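## Task

Move each bottle carrying a white label from the tray into a free crate slot, standing upright. All remaining bottles must stay upright in their original places, whether on the tray or in the crate. Neither the crate nor the tray may be tipped or shifted. The result must hold without the robot supporting anything at the end, and nothing the gripper is touching at the end may settle downward by more than about a fingernail's thickness once released.

## Robot and tools

Robot: one custom six-joint arm with a parallel two-finger gripper. Upper arm 427 mm, forearm 418 mm, with the forearm roll axis offset 150 mm from the elbow axis. Joint ranges in rad, base to hand: waist -6.283..6.283, shoulder -2.304..2.304, elbow -4.224..0.061, forearm roll -6.283..6.283, wrist pitch -2.164..2.164, wrist roll -6.283..6.283. The base may sit slightly tilted on the table. Occasionally a brief disturbance pulls on a held bottle or nudges a loose one.

Frame: the scene frame has its origin on the tabletop directly under the arm base, +z up, +y to the left when facing along +x. Positions are in metres. Orientations are quaternions written w, x, y, z. In the gripper's own frame the fingers extend along +z and separate along y. The reported end_effector_position is the point between the pads when closed, roughly 2 cm short of the fingertips; on closing, the tips advance about 10 mm further along gripper +z. The printed position can be off, more so when reaching far.

A row is always 8 plain numbers: x, y, z, qw, qx, qy, qz, opening. x, y, z and the quaternion are an absolute goal pose for the gripper in the scene frame, not an offset. Opening is absolute on a -1..1 scale: +1 fully open (0.084 m apart), -1 closed. There is only one arm, so each row describes just that gripper.

execute_actions(actions): actions is a list of actions; each action is a list of 0 to 15 rows, one row per 1/30 s control step. If fewer than 15 rows are given, the last row is repeated to fill 15 steps. An empty actions list moves nothing and just returns the current state and images. An action is rejected if its goal lies more than 0.6 m from where the gripper was when that action began, measured along any gripper axis. If any action is malformed, or the first one fails that distance test against the latest reported state, nothing in the call runs. Every step, the commanded pose is limited to 70 mm and 16 degrees away from the measured pose, so distant goals take several actions; afterward the arm only continues to that limited pose, so keep commanding the remainder. Repeat the desired quaternion in every row rather than copying a possibly drifted reported one. Position is favoured over orientation when both cannot be met. The elbow cannot fully straighten.

move(target, speed, blocking): target is one row as above (absolute pose plus opening, scene frame). The gripper follows a straight path toward it over 0.5 to 10 s; paths needing more than 10 s end early. speed is the path's peak in m/s, 0.002 to 0.5, default 0.25; rotation is capped at twice that value in rad/s, taking the shorter direction. The opening is applied when the move starts. The path ignores obstacles, so contact is harder at higher speed and deeper overshoot past the contact point. The gripper can lag, deviate and overshoot the speed, especially near full extension. The result adds a move: line with the ending (done, off_target, moving, held, fault, etc.), which limits acted (paced = pose clipped; held = some steps blocked by a check, after which the arm may jump faster), and the remaining distance to target. With blocking=false you get a result after 0.5 s while motion continues; no new rows or moves are accepted until a result reports the end, so use wait(0) to poll or stop.

wait(seconds): 0 to 10 s; lets the scene run with the last command held, returning early if a running move finishes.

stop(): brakes an ongoing move; faster motion needs more braking distance. The fingers are not stopped.

zoom_image(camera, region): camera must be "cam_wrist"; region is [x0, y0, x1, y1] in pixels of the 672x504 image, origin top-left, at most 504x504. cam_wrist intrinsics: fovy 45.108 deg, K=[[606.761, 0, 333.363], [0, 606.761, 251.493], [0, 0, 1]], radial distortion D=[0.942053, 0.136998, 0, 0, 0.00177914, 1.16307, 0.251098, 0.00720944].

finished_scene(scene): pass the current scene number to end it permanently; it reports success and gives the next task. Only call it once the bottles rest on their own. Replying without any tool call ends everything.

Result lines: state gives gripper pose and linear/angular velocities in the scene frame; Hand target is the pose the controller is currently driving toward; grip_measured is the actual finger opening on the -1..1 scale; joint torques (order as the Joint positions line, gripper excluded) are total drive outputs with per-unit offset, scale and noise, nonzero even in free air. A pose unreachable line means the clearance check (which includes any mount block or post) altered or blocked the command.

Gripping: to hold a bottle, command an opening well below grip_measured; the bigger the gap, the tighter the squeeze, up to roughly 24 N per pad for objects up to about 6 cm wide. Fast closing can overshoot the force. Returning exactly grip_measured gives a weaker hold that may let wide objects slip.

Faults to avoid: a torque fault occurs when contact torque reaches a joint's limit (waist 55.2, shoulder 55.2, elbow 46, forearm roll 24.8, wrist pitch 17.4, wrist roll 17.4 N m, held weight included); the arm backs off, freezes 10 s and drops the rest of the call. Sustained loads heat the motors, even while you are composing a reply; MOTOR HOT warns from 65 °C and at 80 °C an OVER-TEMPERATURE FAULT brakes the arm until cool. An arm blocked by an object keeps pressing until commanded otherwise. The robot holds its last command while you think, so don't leave it straining. Avoid dropping bottles, slamming, hard impacts, strong pushes, knocking the crate or tray, or sending anything off the table. Fast, smooth, low-effort motion is preferred.

Each tool is called by a JSON object that holds its "name" and its "arguments".

## Session

{"name": "execute_actions", "arguments": {"actions": []}}

Scene clock: 0.00 s.
end_effector_position=(+0.4186, +0.1681, +0.2832) grip_measured=+1.00 end_effector_quat_wxyz=(+0.068, -0.623, +0.776, -0.063) end_effector_velocity=(+0.001, -0.001, +0.000) end_effector_angular_velocity=(-0.001, -0.001, -0.001)
Joint positions: [ 0.971 -0.293 -0.291  1.307  1.072  1.54   0.084]
Joint velocities: [-0.001  0.001  0.     0.     0.001 -0.    -0.   ]
Joint torques (N m, as the arm reports them, + toward a larger angle): no reading
Hand target: +0.419, +0.168, +0.283; +0.068, -0.623, +0.776, -0.063

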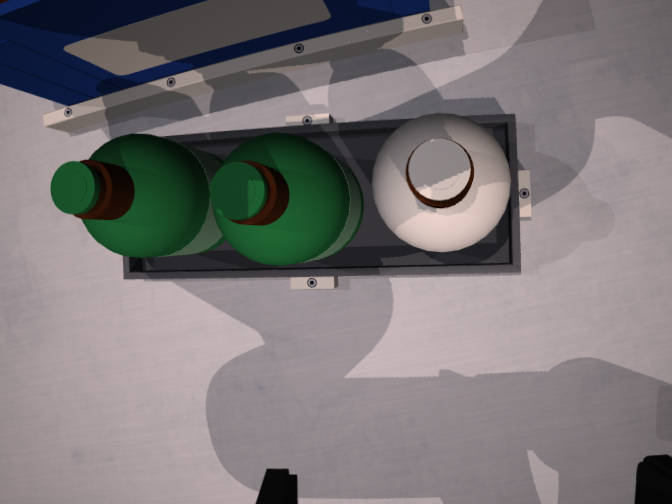

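{"name": "move", "arguments": {"target": [0.4186,0.1681,0.42,0,-0.626,0.78,0,1]}}

{"name": "move", "arguments": {"target": [0.4186,0.0681,0.42,0,-0.626,0.78,0,1]}}

Scene clock: 7.93 s.
end_effector_position=(+0.4178, +0.1678, +0.4199) grip_measured=+1.00 end_effector_quat_wxyz=(-0.001, -0.626, +0.780, +0.001) end_effector_velocity=(+0.000, -0.000, +0.002) end_effector_angular_velocity=(-0.001, +0.003, -0.001)
Joint positions: [ 1.271  0.096 -0.353  1.975  0.998  0.973  0.084]
Joint velocities: [ 0.004  0.004 -0.003  0.01   0.003 -0.008 -0.   ]
Joint torques (N m, as the arm reports them, + toward a larger angle): [ 10.23   7.76 -11.77  -1.27   0.35  -0.8 ]
Hand target: +0.418, +0.168, +0.420; -0.001, -0.626, +0.780, +0.001
Off the commanded pose: 0.001 m, 0 deg.
move: done

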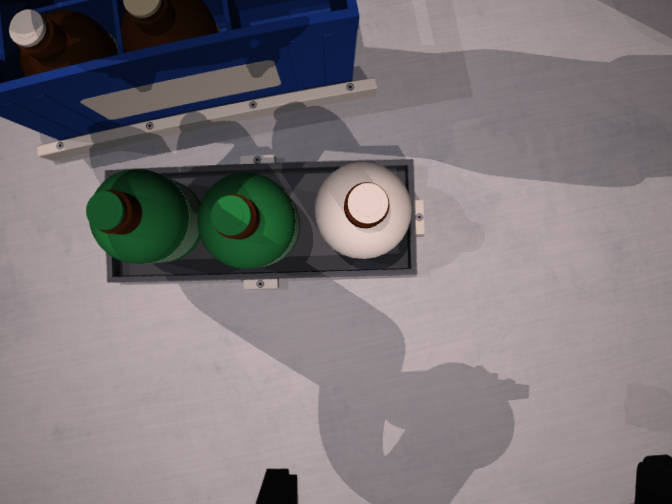

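Scene clock: 8.97 s.
end_effector_position=(+0.4182, +0.0682, +0.4198) grip_measured=+1.00 end_effector_quat_wxyz=(-0.000, -0.626, +0.780, +0.000) end_effector_velocity=(+0.000, -0.001, +0.001) end_effector_angular_velocity=(+0.004, +0.001, -0.001)
Joint positions: [ 1.219  0.459 -0.174  2.036  1.052  0.766  0.084]
Joint velocities: [ 0.001  0.013  0.002  0.005  0.002 -0.009 -0.   ]
Joint torques (N m, as the arm reports them, + toward a larger angle): [  1.93   1.83 -12.74  -1.48   0.44  -0.79]
Hand target: +0.418, +0.068, +0.420; -0.000, -0.626, +0.780, +0.000
Off the commanded pose: 0.000 m, 0 deg.
move: done

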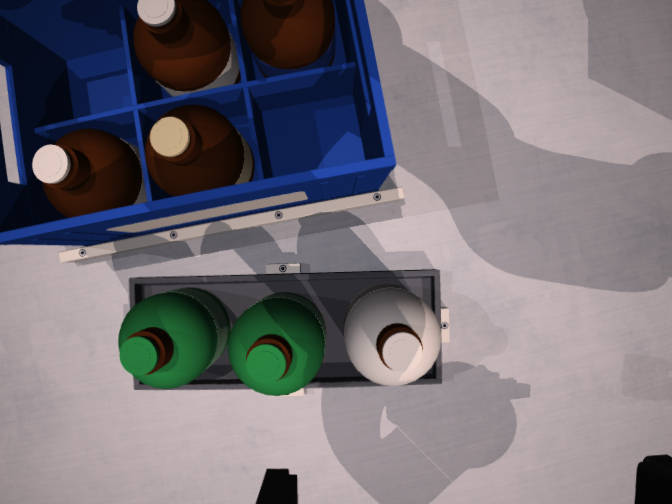

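{"name": "move", "arguments": {"target": [0.414,0.1,0.21,0,-0.626,0.78,0,1]}}

Scene clock: 25.37 s.
end_effector_position=(+0.4155, +0.1002, +0.2098) grip_measured=+1.00 end_effector_quat_wxyz=(+0.002, -0.626, +0.780, -0.002) end_effector_velocity=(-0.000, -0.000, -0.002) end_effector_angular_velocity=(+0.001, -0.002, -0.000)
Joint positions: [ 0.567 -0.265 -0.254  0.937  0.901  1.528  0.084]
Joint velocities: [-0.006 -0.008 -0.001 -0.012  0.006  0.009  0.   ]
Joint torques (N m, as the arm reports them, + toward a larger angle): [12.66 19.7  -0.06 -1.23  0.3  -0.98]
Hand target: +0.415, +0.100, +0.210; +0.002, -0.626, +0.780, -0.002
Off the commanded pose: 0.002 m, 0 deg.
move: done; limits=paced

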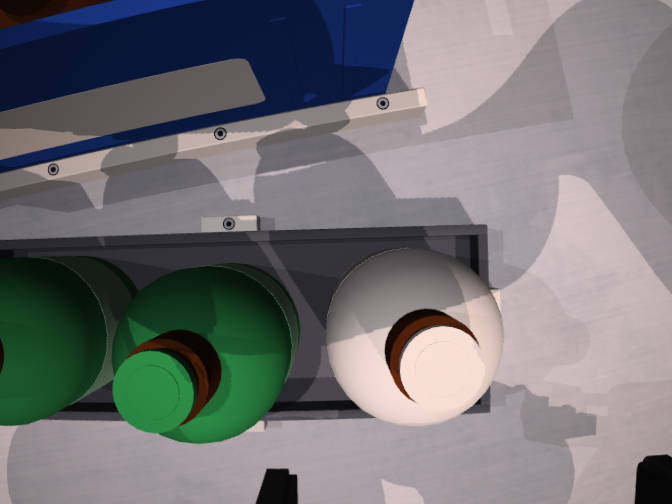

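{"name": "move", "arguments": {"target": [0.411,0.082,0.17,0,-0.626,0.78,0,1], "speed": 0.1}}

Scene clock: 31.97 s.
end_effector_position=(+0.4112, +0.0820, +0.1701) grip_measured=+1.00 end_effector_quat_wxyz=(+0.000, -0.626, +0.780, -0.000) end_effector_velocity=(-0.001, -0.001, -0.002) end_effector_angular_velocity=(+0.001, +0.002, +0.000)
Joint positions: [ 0.427 -0.366 -0.273  0.756  0.956  1.597  0.084]
Joint velocities: [-0.007 -0.006 -0.001 -0.009  0.002  0.003  0.   ]
Joint torques (N m, as the arm reports them, + toward a larger angle): [11.97 21.23  1.4  -1.15  0.39 -0.88]
Hand target: +0.411, +0.082, +0.170; +0.000, -0.626, +0.780, -0.000
Off the commanded pose: 0.000 m, 0 deg.
move: done

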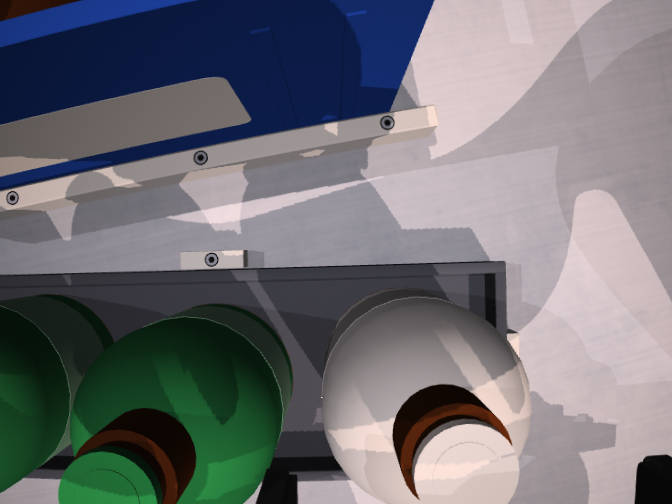

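{"name": "move", "arguments": {"target": [0.409,0.073,0.135,0,-0.626,0.78,0,1], "speed": 0.05}}

{"name": "move", "arguments": {"target": [0.409,0.073,0.135,0,-0.626,0.78,0,-1]}}

{"name": "move", "arguments": {"target": [0.409,0.073,0.36,0,-0.626,0.78,0,-1], "speed": 0.15}}

Scene clock: 39.77 s.
end_effector_position=(+0.4091, +0.0730, +0.1351) grip_measured=+1.00 end_effector_quat_wxyz=(+0.000, -0.626, +0.780, -0.000) end_effector_velocity=(+0.000, -0.001, -0.002) end_effector_angular_velocity=(-0.000, -0.001, -0.001)
Joint positions: [ 0.332 -0.46  -0.314  0.645  1.004  1.628  0.084]
Joint velocities: [-0.005 -0.004 -0.002 -0.005  0.003  0.001  0.   ]
Joint torques (N m, as the arm reports them, + toward a larger angle): [12.39 22.44  3.34 -0.9   0.4  -0.74]
Hand target: +0.409, +0.073, +0.135; +0.000, -0.626, +0.780, -0.000
Off the commanded pose: 0.000 m, 0 deg.
move: done

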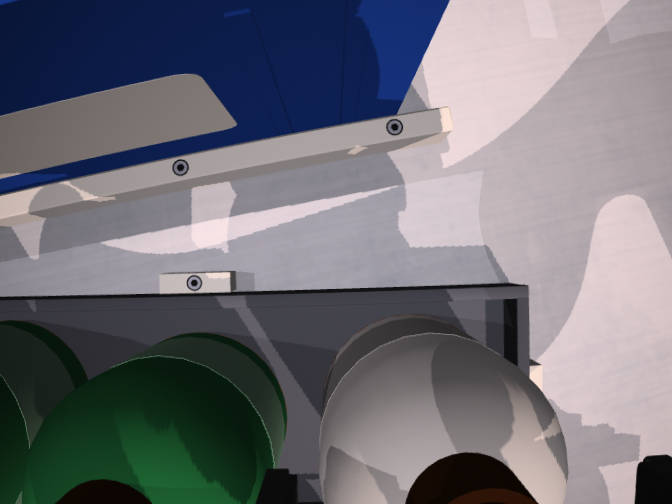

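Scene clock: 40.47 s.
end_effector_position=(+0.4093, +0.0730, +0.1351) grip_measured=+0.08 end_effector_quat_wxyz=(+0.000, -0.626, +0.780, -0.000) end_effector_velocity=(-0.001, +0.001, -0.000) end_effector_angular_velocity=(+0.001, +0.003, +0.001)
Joint positions: [ 0.332 -0.461 -0.314  0.644  1.005  1.629  0.048]
Joint velocities: [ 0.    -0.    -0.    -0.001 -0.003  0.     0.   ]
Joint torques (N m, as the arm reports them, + toward a larger angle): [10.15 16.25  1.94 -2.18 -1.39 -0.77]
Hand target: +0.409, +0.073, +0.135; +0.000, -0.626, +0.780, -0.000
Off the commanded pose: 0.000 m, 0 deg.
move: done

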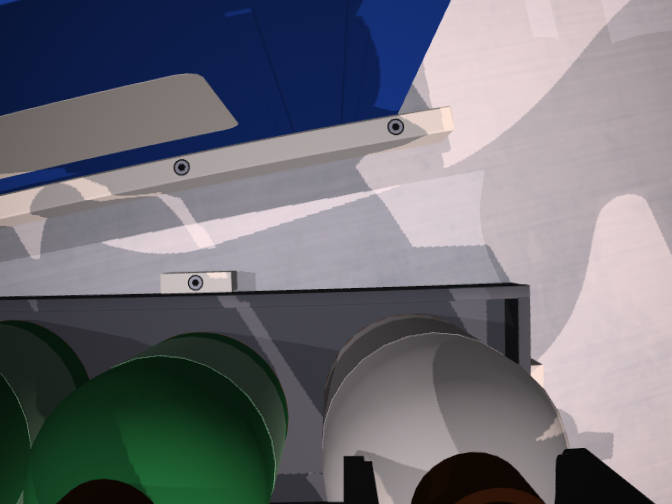

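Scene clock: 42.60 s.
end_effector_position=(+0.4076, +0.0731, +0.3603) grip_measured=-0.33 end_effector_quat_wxyz=(-0.001, -0.625, +0.780, +0.002) end_effector_velocity=(+0.000, -0.000, +0.002) end_effector_angular_velocity=(-0.002, +0.003, +0.000)
Joint positions: [ 1.002  0.294 -0.127  1.734  0.879  0.968  0.03 ]
Joint velocities: [ 0.007  0.005 -0.002  0.016  0.004 -0.012  0.   ]
Joint torques (N m, as the arm reports them, + toward a larger angle): [  4.45   9.01 -10.09  -1.78   0.33  -0.97]
Hand target: +0.408, +0.073, +0.361; -0.001, -0.625, +0.780, +0.002
Off the commanded pose: 0.001 m, 0 deg.
move: done

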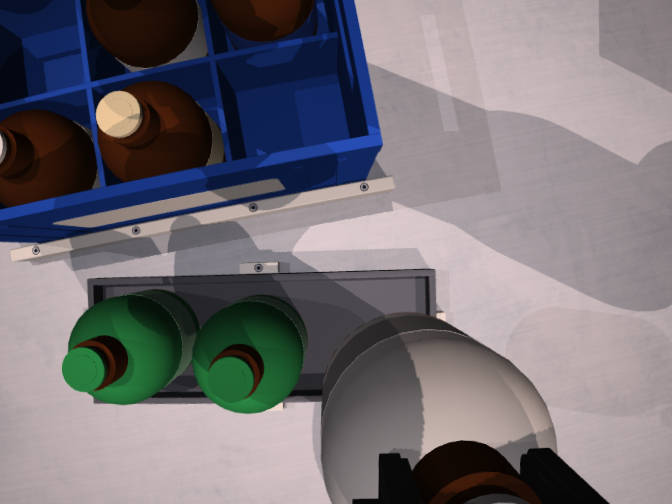

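{"name": "move", "arguments": {"target": [0.439,-0.103,0.34,0,-0.626,0.78,0,-1], "speed": 0.15}}

{"name": "move", "arguments": {"target": [0.439,-0.103,0.27,0,-0.626,0.78,0,-1], "speed": 0.06}}

Scene clock: 51.37 s.
end_effector_position=(+0.4392, -0.1035, +0.3402) grip_measured=-0.33 end_effector_quat_wxyz=(-0.000, -0.626, +0.779, -0.002) end_effector_velocity=(+0.000, -0.000, -0.001) end_effector_angular_velocity=(+0.018, +0.003, +0.003)
Joint positions: [-0.182  0.837 -0.043  1.553  0.155  0.085  0.03 ]
Joint velocities: [-0.043 -0.003 -0.003  0.005 -0.051 -0.035  0.   ]
Joint torques (N m, as the arm reports them, + toward a larger angle): [  1.82  12.89 -11.21  -1.06   0.62  -0.8 ]
Hand target: +0.439, -0.104, +0.340; +0.000, -0.626, +0.779, -0.001
Off the commanded pose: 0.001 m, 0 deg.
move: done

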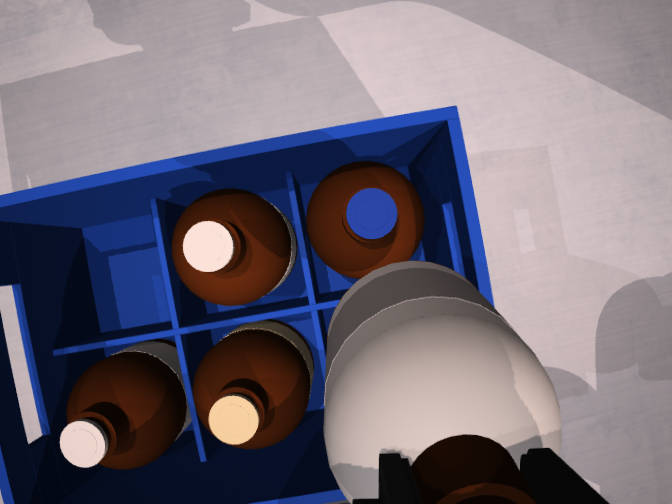

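Scene clock: 53.30 s.
end_effector_position=(+0.4398, -0.1029, +0.2698) grip_measured=-0.33 end_effector_quat_wxyz=(-0.000, -0.626, +0.780, -0.001) end_effector_velocity=(-0.001, -0.001, -0.001) end_effector_angular_velocity=(+0.015, -0.008, -0.003)
Joint positions: [-0.248  0.418 -0.07   0.26   0.411  1.358  0.03 ]
Joint velocities: [-0.035 -0.002  0.003 -0.113  0.002  0.085 -0.   ]
Joint torques (N m, as the arm reports them, + toward a larger angle): [ 0.72 18.04 -4.04 -1.    0.48 -0.86]
Hand target: +0.440, -0.103, +0.270; +0.001, -0.626, +0.780, -0.001
Off the commanded pose: 0.001 m, 0 deg.
move: done

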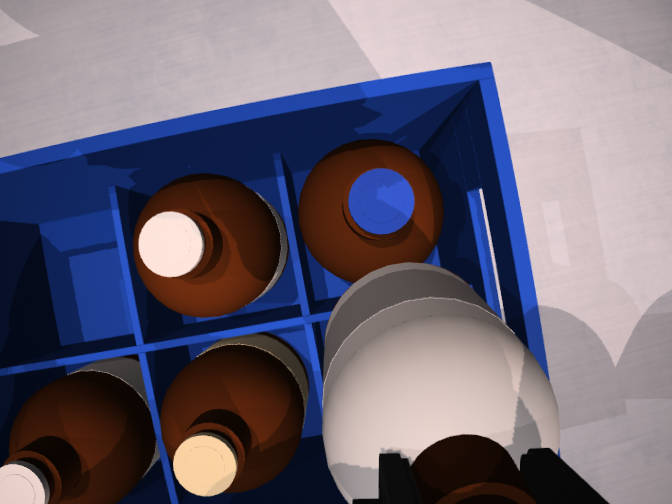

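{"name": "move", "arguments": {"target": [0.439,-0.094,0.21,0,-0.626,0.78,0,-1], "speed": 0.04}}

{"name": "move", "arguments": {"target": [0.439,-0.094,0.155,0,-0.626,0.78,0,-1], "speed": 0.03}}

Scene clock: 74.13 s.
end_effector_position=(+0.4427, -0.0708, +0.2216) grip_measured=-0.33 end_effector_quat_wxyz=(+0.023, -0.645, +0.764, +0.014) end_effector_velocity=(-0.001, +0.000, -0.000) end_effector_angular_velocity=(+0.000, +0.002, -0.000)
Joint positions: [-0.177  0.138 -0.117  0.172  0.64   1.454  0.03 ]
Joint velocities: [-0.    -0.001  0.     0.    -0.001 -0.    -0.   ]
Joint torques (N m, as the arm reports them, + toward a larger angle): [10.07 17.87 -4.85 -4.23  0.46 -0.89]
Hand target: +0.443, -0.071, +0.222; +0.023, -0.645, +0.764, +0.014
Off the commanded pose: 0.026 m, 4 deg.
TORQUE FAULT: the external load on joint 1 (waist) reached its load limit, and the arm stopped for 10 seconds. That time counts as 20 of the actions that you can send in this scene. The arm's remaining commands of this call were not run. Joint 1 (waist) moved back by up to 3 degrees. The arm holds there, with its grip as last carried out, and accepts commands again: back off and push less far. The arm stops again, at the same cost, whenever a joint's load reaches its limit.
move: fault

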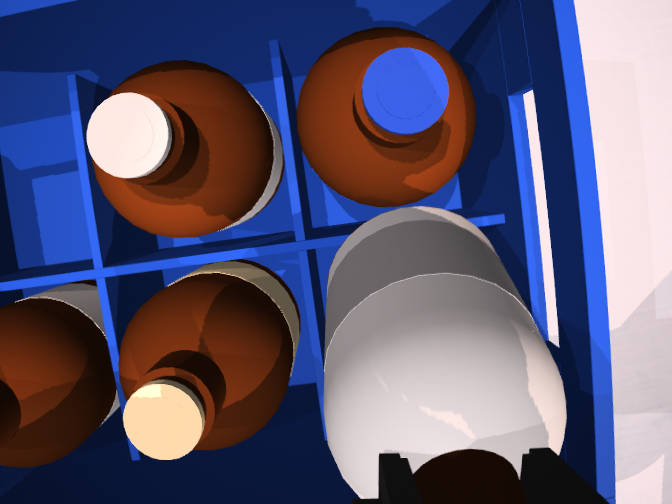

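not run: a fault stop came before this call.

{"name": "move", "arguments": {"target": [0.440,-0.094,0.27,0.109,-0.62,0.772,0.088,-1], "speed": 0.05}}

{"name": "move", "arguments": {"target": [0.440,-0.094,0.235,0.109,-0.62,0.772,0.088,-1], "speed": 0.03}}

Scene clock: 87.17 s.
end_effector_position=(+0.4399, -0.0938, +0.2700) grip_measured=-0.33 end_effector_quat_wxyz=(+0.109, -0.620, +0.772, +0.088) end_effector_velocity=(+0.001, -0.002, +0.001) end_effector_angular_velocity=(+0.013, -0.001, -0.004)
Joint positions: [-0.614  0.353 -0.09  -0.938  0.578  2.195  0.03 ]
Joint velocities: [-0.024  0.    -0.005 -0.058  0.013  0.039 -0.   ]
Joint torques (N m, as the arm reports them, + toward a larger angle): [ 1.37 19.   -2.32 -1.28  0.46 -0.64]
Hand target: +0.440, -0.094, +0.270; +0.109, -0.620, +0.772, +0.089
Off the commanded pose: 0.000 m, 0 deg.
move: done

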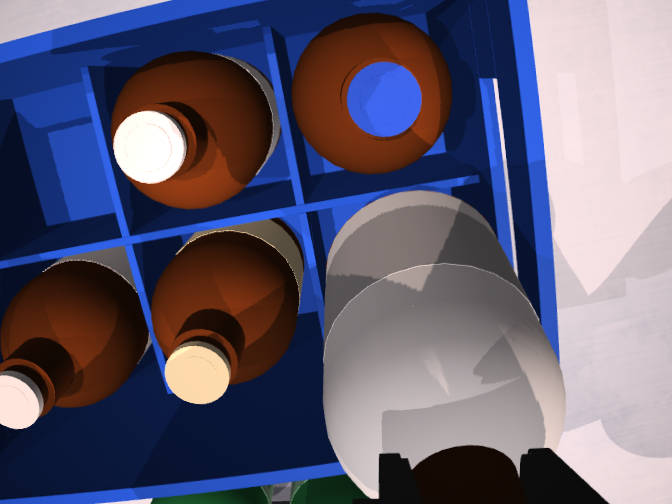

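Scene clock: 88.67 s.
end_effector_position=(+0.4401, -0.0942, +0.2350) grip_measured=-0.33 end_effector_quat_wxyz=(+0.109, -0.620, +0.772, +0.088) end_effector_velocity=(-0.000, +0.001, -0.002) end_effector_angular_velocity=(+0.001, -0.001, +0.000)
Joint positions: [-0.583  0.171 -0.128 -0.747  0.667  1.997  0.03 ]
Joint velocities: [ 0.004 -0.01  -0.001  0.01   0.006 -0.009 -0.   ]
Joint torques (N m, as the arm reports them, + toward a larger angle): [ 0.08 21.81  0.13 -1.65  0.57 -0.83]
Hand target: +0.440, -0.094, +0.235; +0.109, -0.620, +0.772, +0.088
Off the commanded pose: 0.000 m, 0 deg.
move: done

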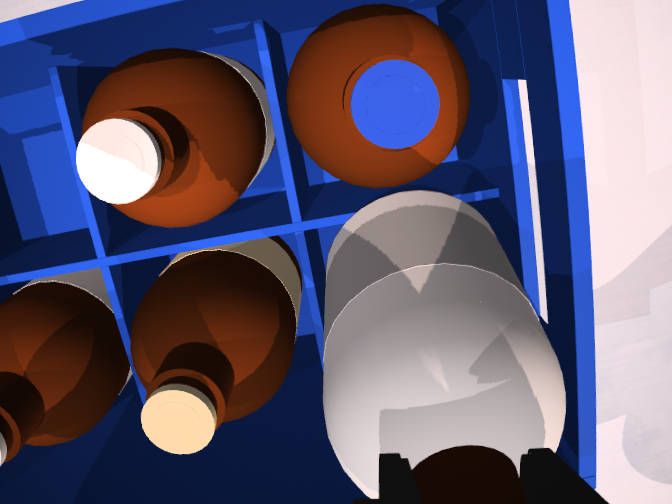

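Still over the divider; tilt more.

{"name": "move", "arguments": {"target": [0.440,-0.092,0.235,0.168,-0.611,0.762,0.135,-1], "speed": 0.04}}

{"name": "move", "arguments": {"target": [0.440,-0.092,0.205,0.168,-0.611,0.762,0.135,-1], "speed": 0.02}}

Scene clock: 96.53 s.
end_effector_position=(+0.4399, -0.0923, +0.2348) grip_measured=-0.33 end_effector_quat_wxyz=(+0.167, -0.611, +0.762, +0.135) end_effector_velocity=(-0.000, +0.001, +0.000) end_effector_angular_velocity=(+0.015, -0.003, +0.001)
Joint positions: [-0.724  0.085 -0.167 -1.069  0.797  2.129  0.03 ]
Joint velocities: [-0.008 -0.008 -0.003 -0.023  0.012  0.008  0.   ]
Joint torques (N m, as the arm reports them, + toward a larger angle): [ 1.8  20.82  2.02 -2.4   1.65 -0.68]
Hand target: +0.440, -0.092, +0.235; +0.168, -0.611, +0.762, +0.135
Off the commanded pose: 0.000 m, 0 deg.
move: done

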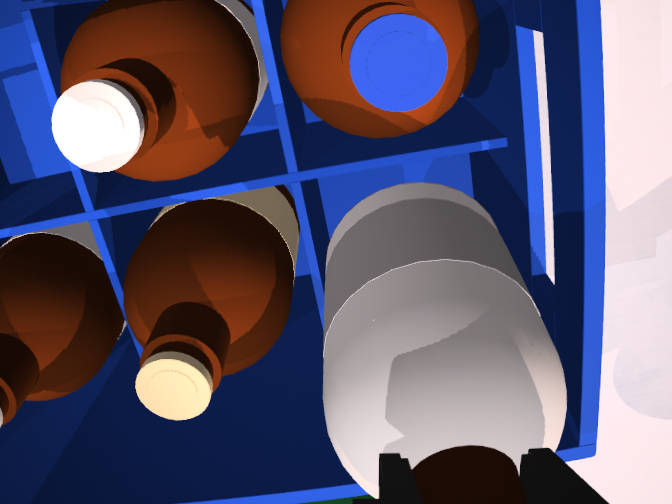

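Scene clock: 98.30 s.
end_effector_position=(+0.4400, -0.0921, +0.2051) grip_measured=-0.33 end_effector_quat_wxyz=(+0.168, -0.611, +0.762, +0.135) end_effector_velocity=(+0.000, -0.001, -0.001) end_effector_angular_velocity=(-0.001, -0.001, -0.000)
Joint positions: [-0.692 -0.043 -0.209 -0.967  0.839  2.024  0.03 ]
Joint velocities: [ 0.    -0.006 -0.002  0.005  0.002 -0.005 -0.   ]
Joint torques (N m, as the arm reports them, + toward a larger angle): [ 3.63 22.02  4.81 -3.79  1.4  -0.71]
Hand target: +0.440, -0.092, +0.205; +0.168, -0.611, +0.762, +0.135
Off the commanded pose: 0.000 m, 0 deg.
move: done

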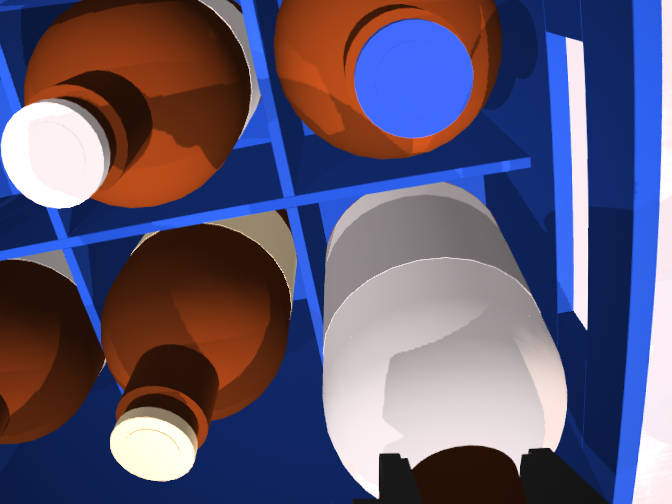

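{"name": "move", "arguments": {"target": [0.439,-0.097,0.157,0.168,-0.611,0.762,0.135,-1], "speed": 0.025}}

{"name": "move", "arguments": {"target": [0.439,-0.097,0.157,0.168,-0.611,0.762,0.135,0.2]}}

{"name": "move", "arguments": {"target": [0.439,-0.097,0.3,0.05,-0.626,0.78,0.04,0.2], "speed": 0.1}}

Scene clock: 105.37 s.
end_effector_position=(+0.4391, -0.0971, +0.1571) grip_measured=-0.33 end_effector_quat_wxyz=(+0.168, -0.611, +0.762, +0.135) end_effector_velocity=(+0.000, -0.000, -0.002) end_effector_angular_velocity=(-0.001, -0.000, +0.001)
Joint positions: [-0.667 -0.224 -0.291 -0.874  0.897  1.918  0.03 ]
Joint velocities: [ 0.001 -0.005 -0.004  0.003  0.001 -0.003  0.   ]
Joint torques (N m, as the arm reports them, + toward a larger angle): [-2.47 23.56  4.03 -1.98  0.71 -0.97]
Hand target: +0.439, -0.097, +0.157; +0.168, -0.611, +0.762, +0.135
Off the commanded pose: 0.000 m, 0 deg.
move: done

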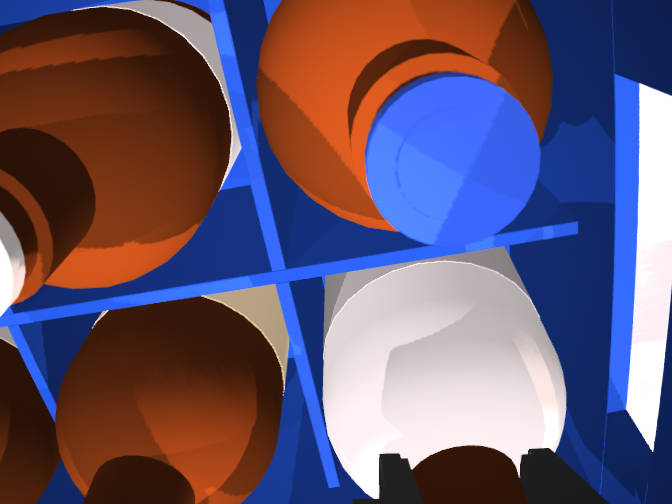

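Scene clock: 106.07 s.
end_effector_position=(+0.4391, -0.0970, +0.1570) grip_measured=+0.19 end_effector_quat_wxyz=(+0.168, -0.611, +0.762, +0.135) end_effector_velocity=(-0.000, +0.001, -0.000) end_effector_angular_velocity=(+0.002, +0.001, +0.001)
Joint positions: [-0.667 -0.225 -0.291 -0.874  0.897  1.918  0.052]
Joint velocities: [ 0.001 -0.001  0.    -0.    -0.001 -0.    -0.   ]
Joint torques (N m, as the arm reports them, + toward a larger angle): [-2.72 21.69  3.77 -1.79  0.19 -0.81]
Hand target: +0.439, -0.097, +0.157; +0.168, -0.611, +0.762, +0.135
Off the commanded pose: 0.000 m, 0 deg.
move: done

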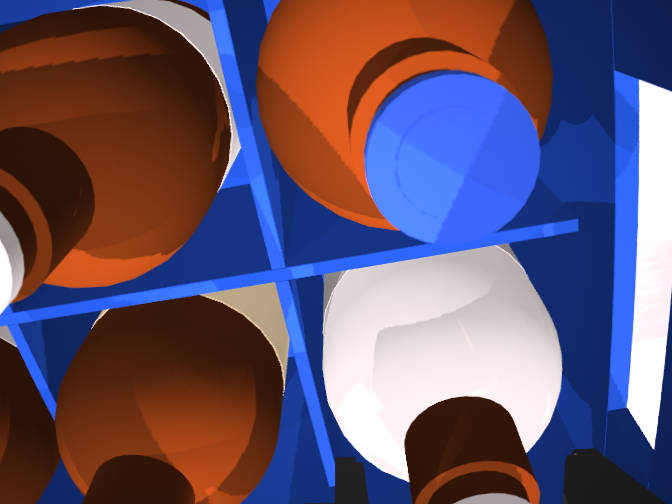

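Scene clock: 108.10 s.
end_effector_position=(+0.4389, -0.0962, +0.3003) grip_measured=+0.19 end_effector_quat_wxyz=(+0.052, -0.624, +0.779, +0.041) end_effector_velocity=(-0.000, -0.001, +0.003) end_effector_angular_velocity=(-0.009, +0.004, +0.000)
Joint positions: [-0.424  0.593 -0.048 -0.62   0.29   2.086  0.052]
Joint velocities: [ 0.013  0.017  0.001  0.022 -0.025 -0.011 -0.   ]
Joint torques (N m, as the arm reports them, + toward a larger angle): [ 1.13 12.6  -5.98 -1.16  0.41 -0.93]
Hand target: +0.439, -0.096, +0.301; +0.051, -0.624, +0.779, +0.040
Off the commanded pose: 0.001 m, 0 deg.
move: done

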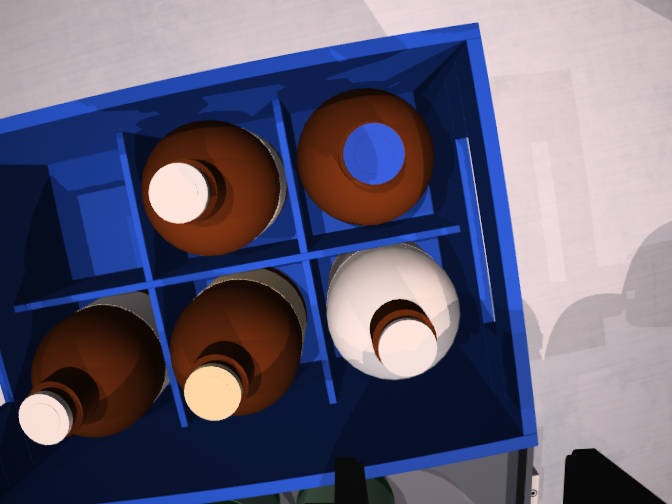

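{"name": "finished_scene", "arguments": {"scene": 1}}

The scene is finished: the task was done.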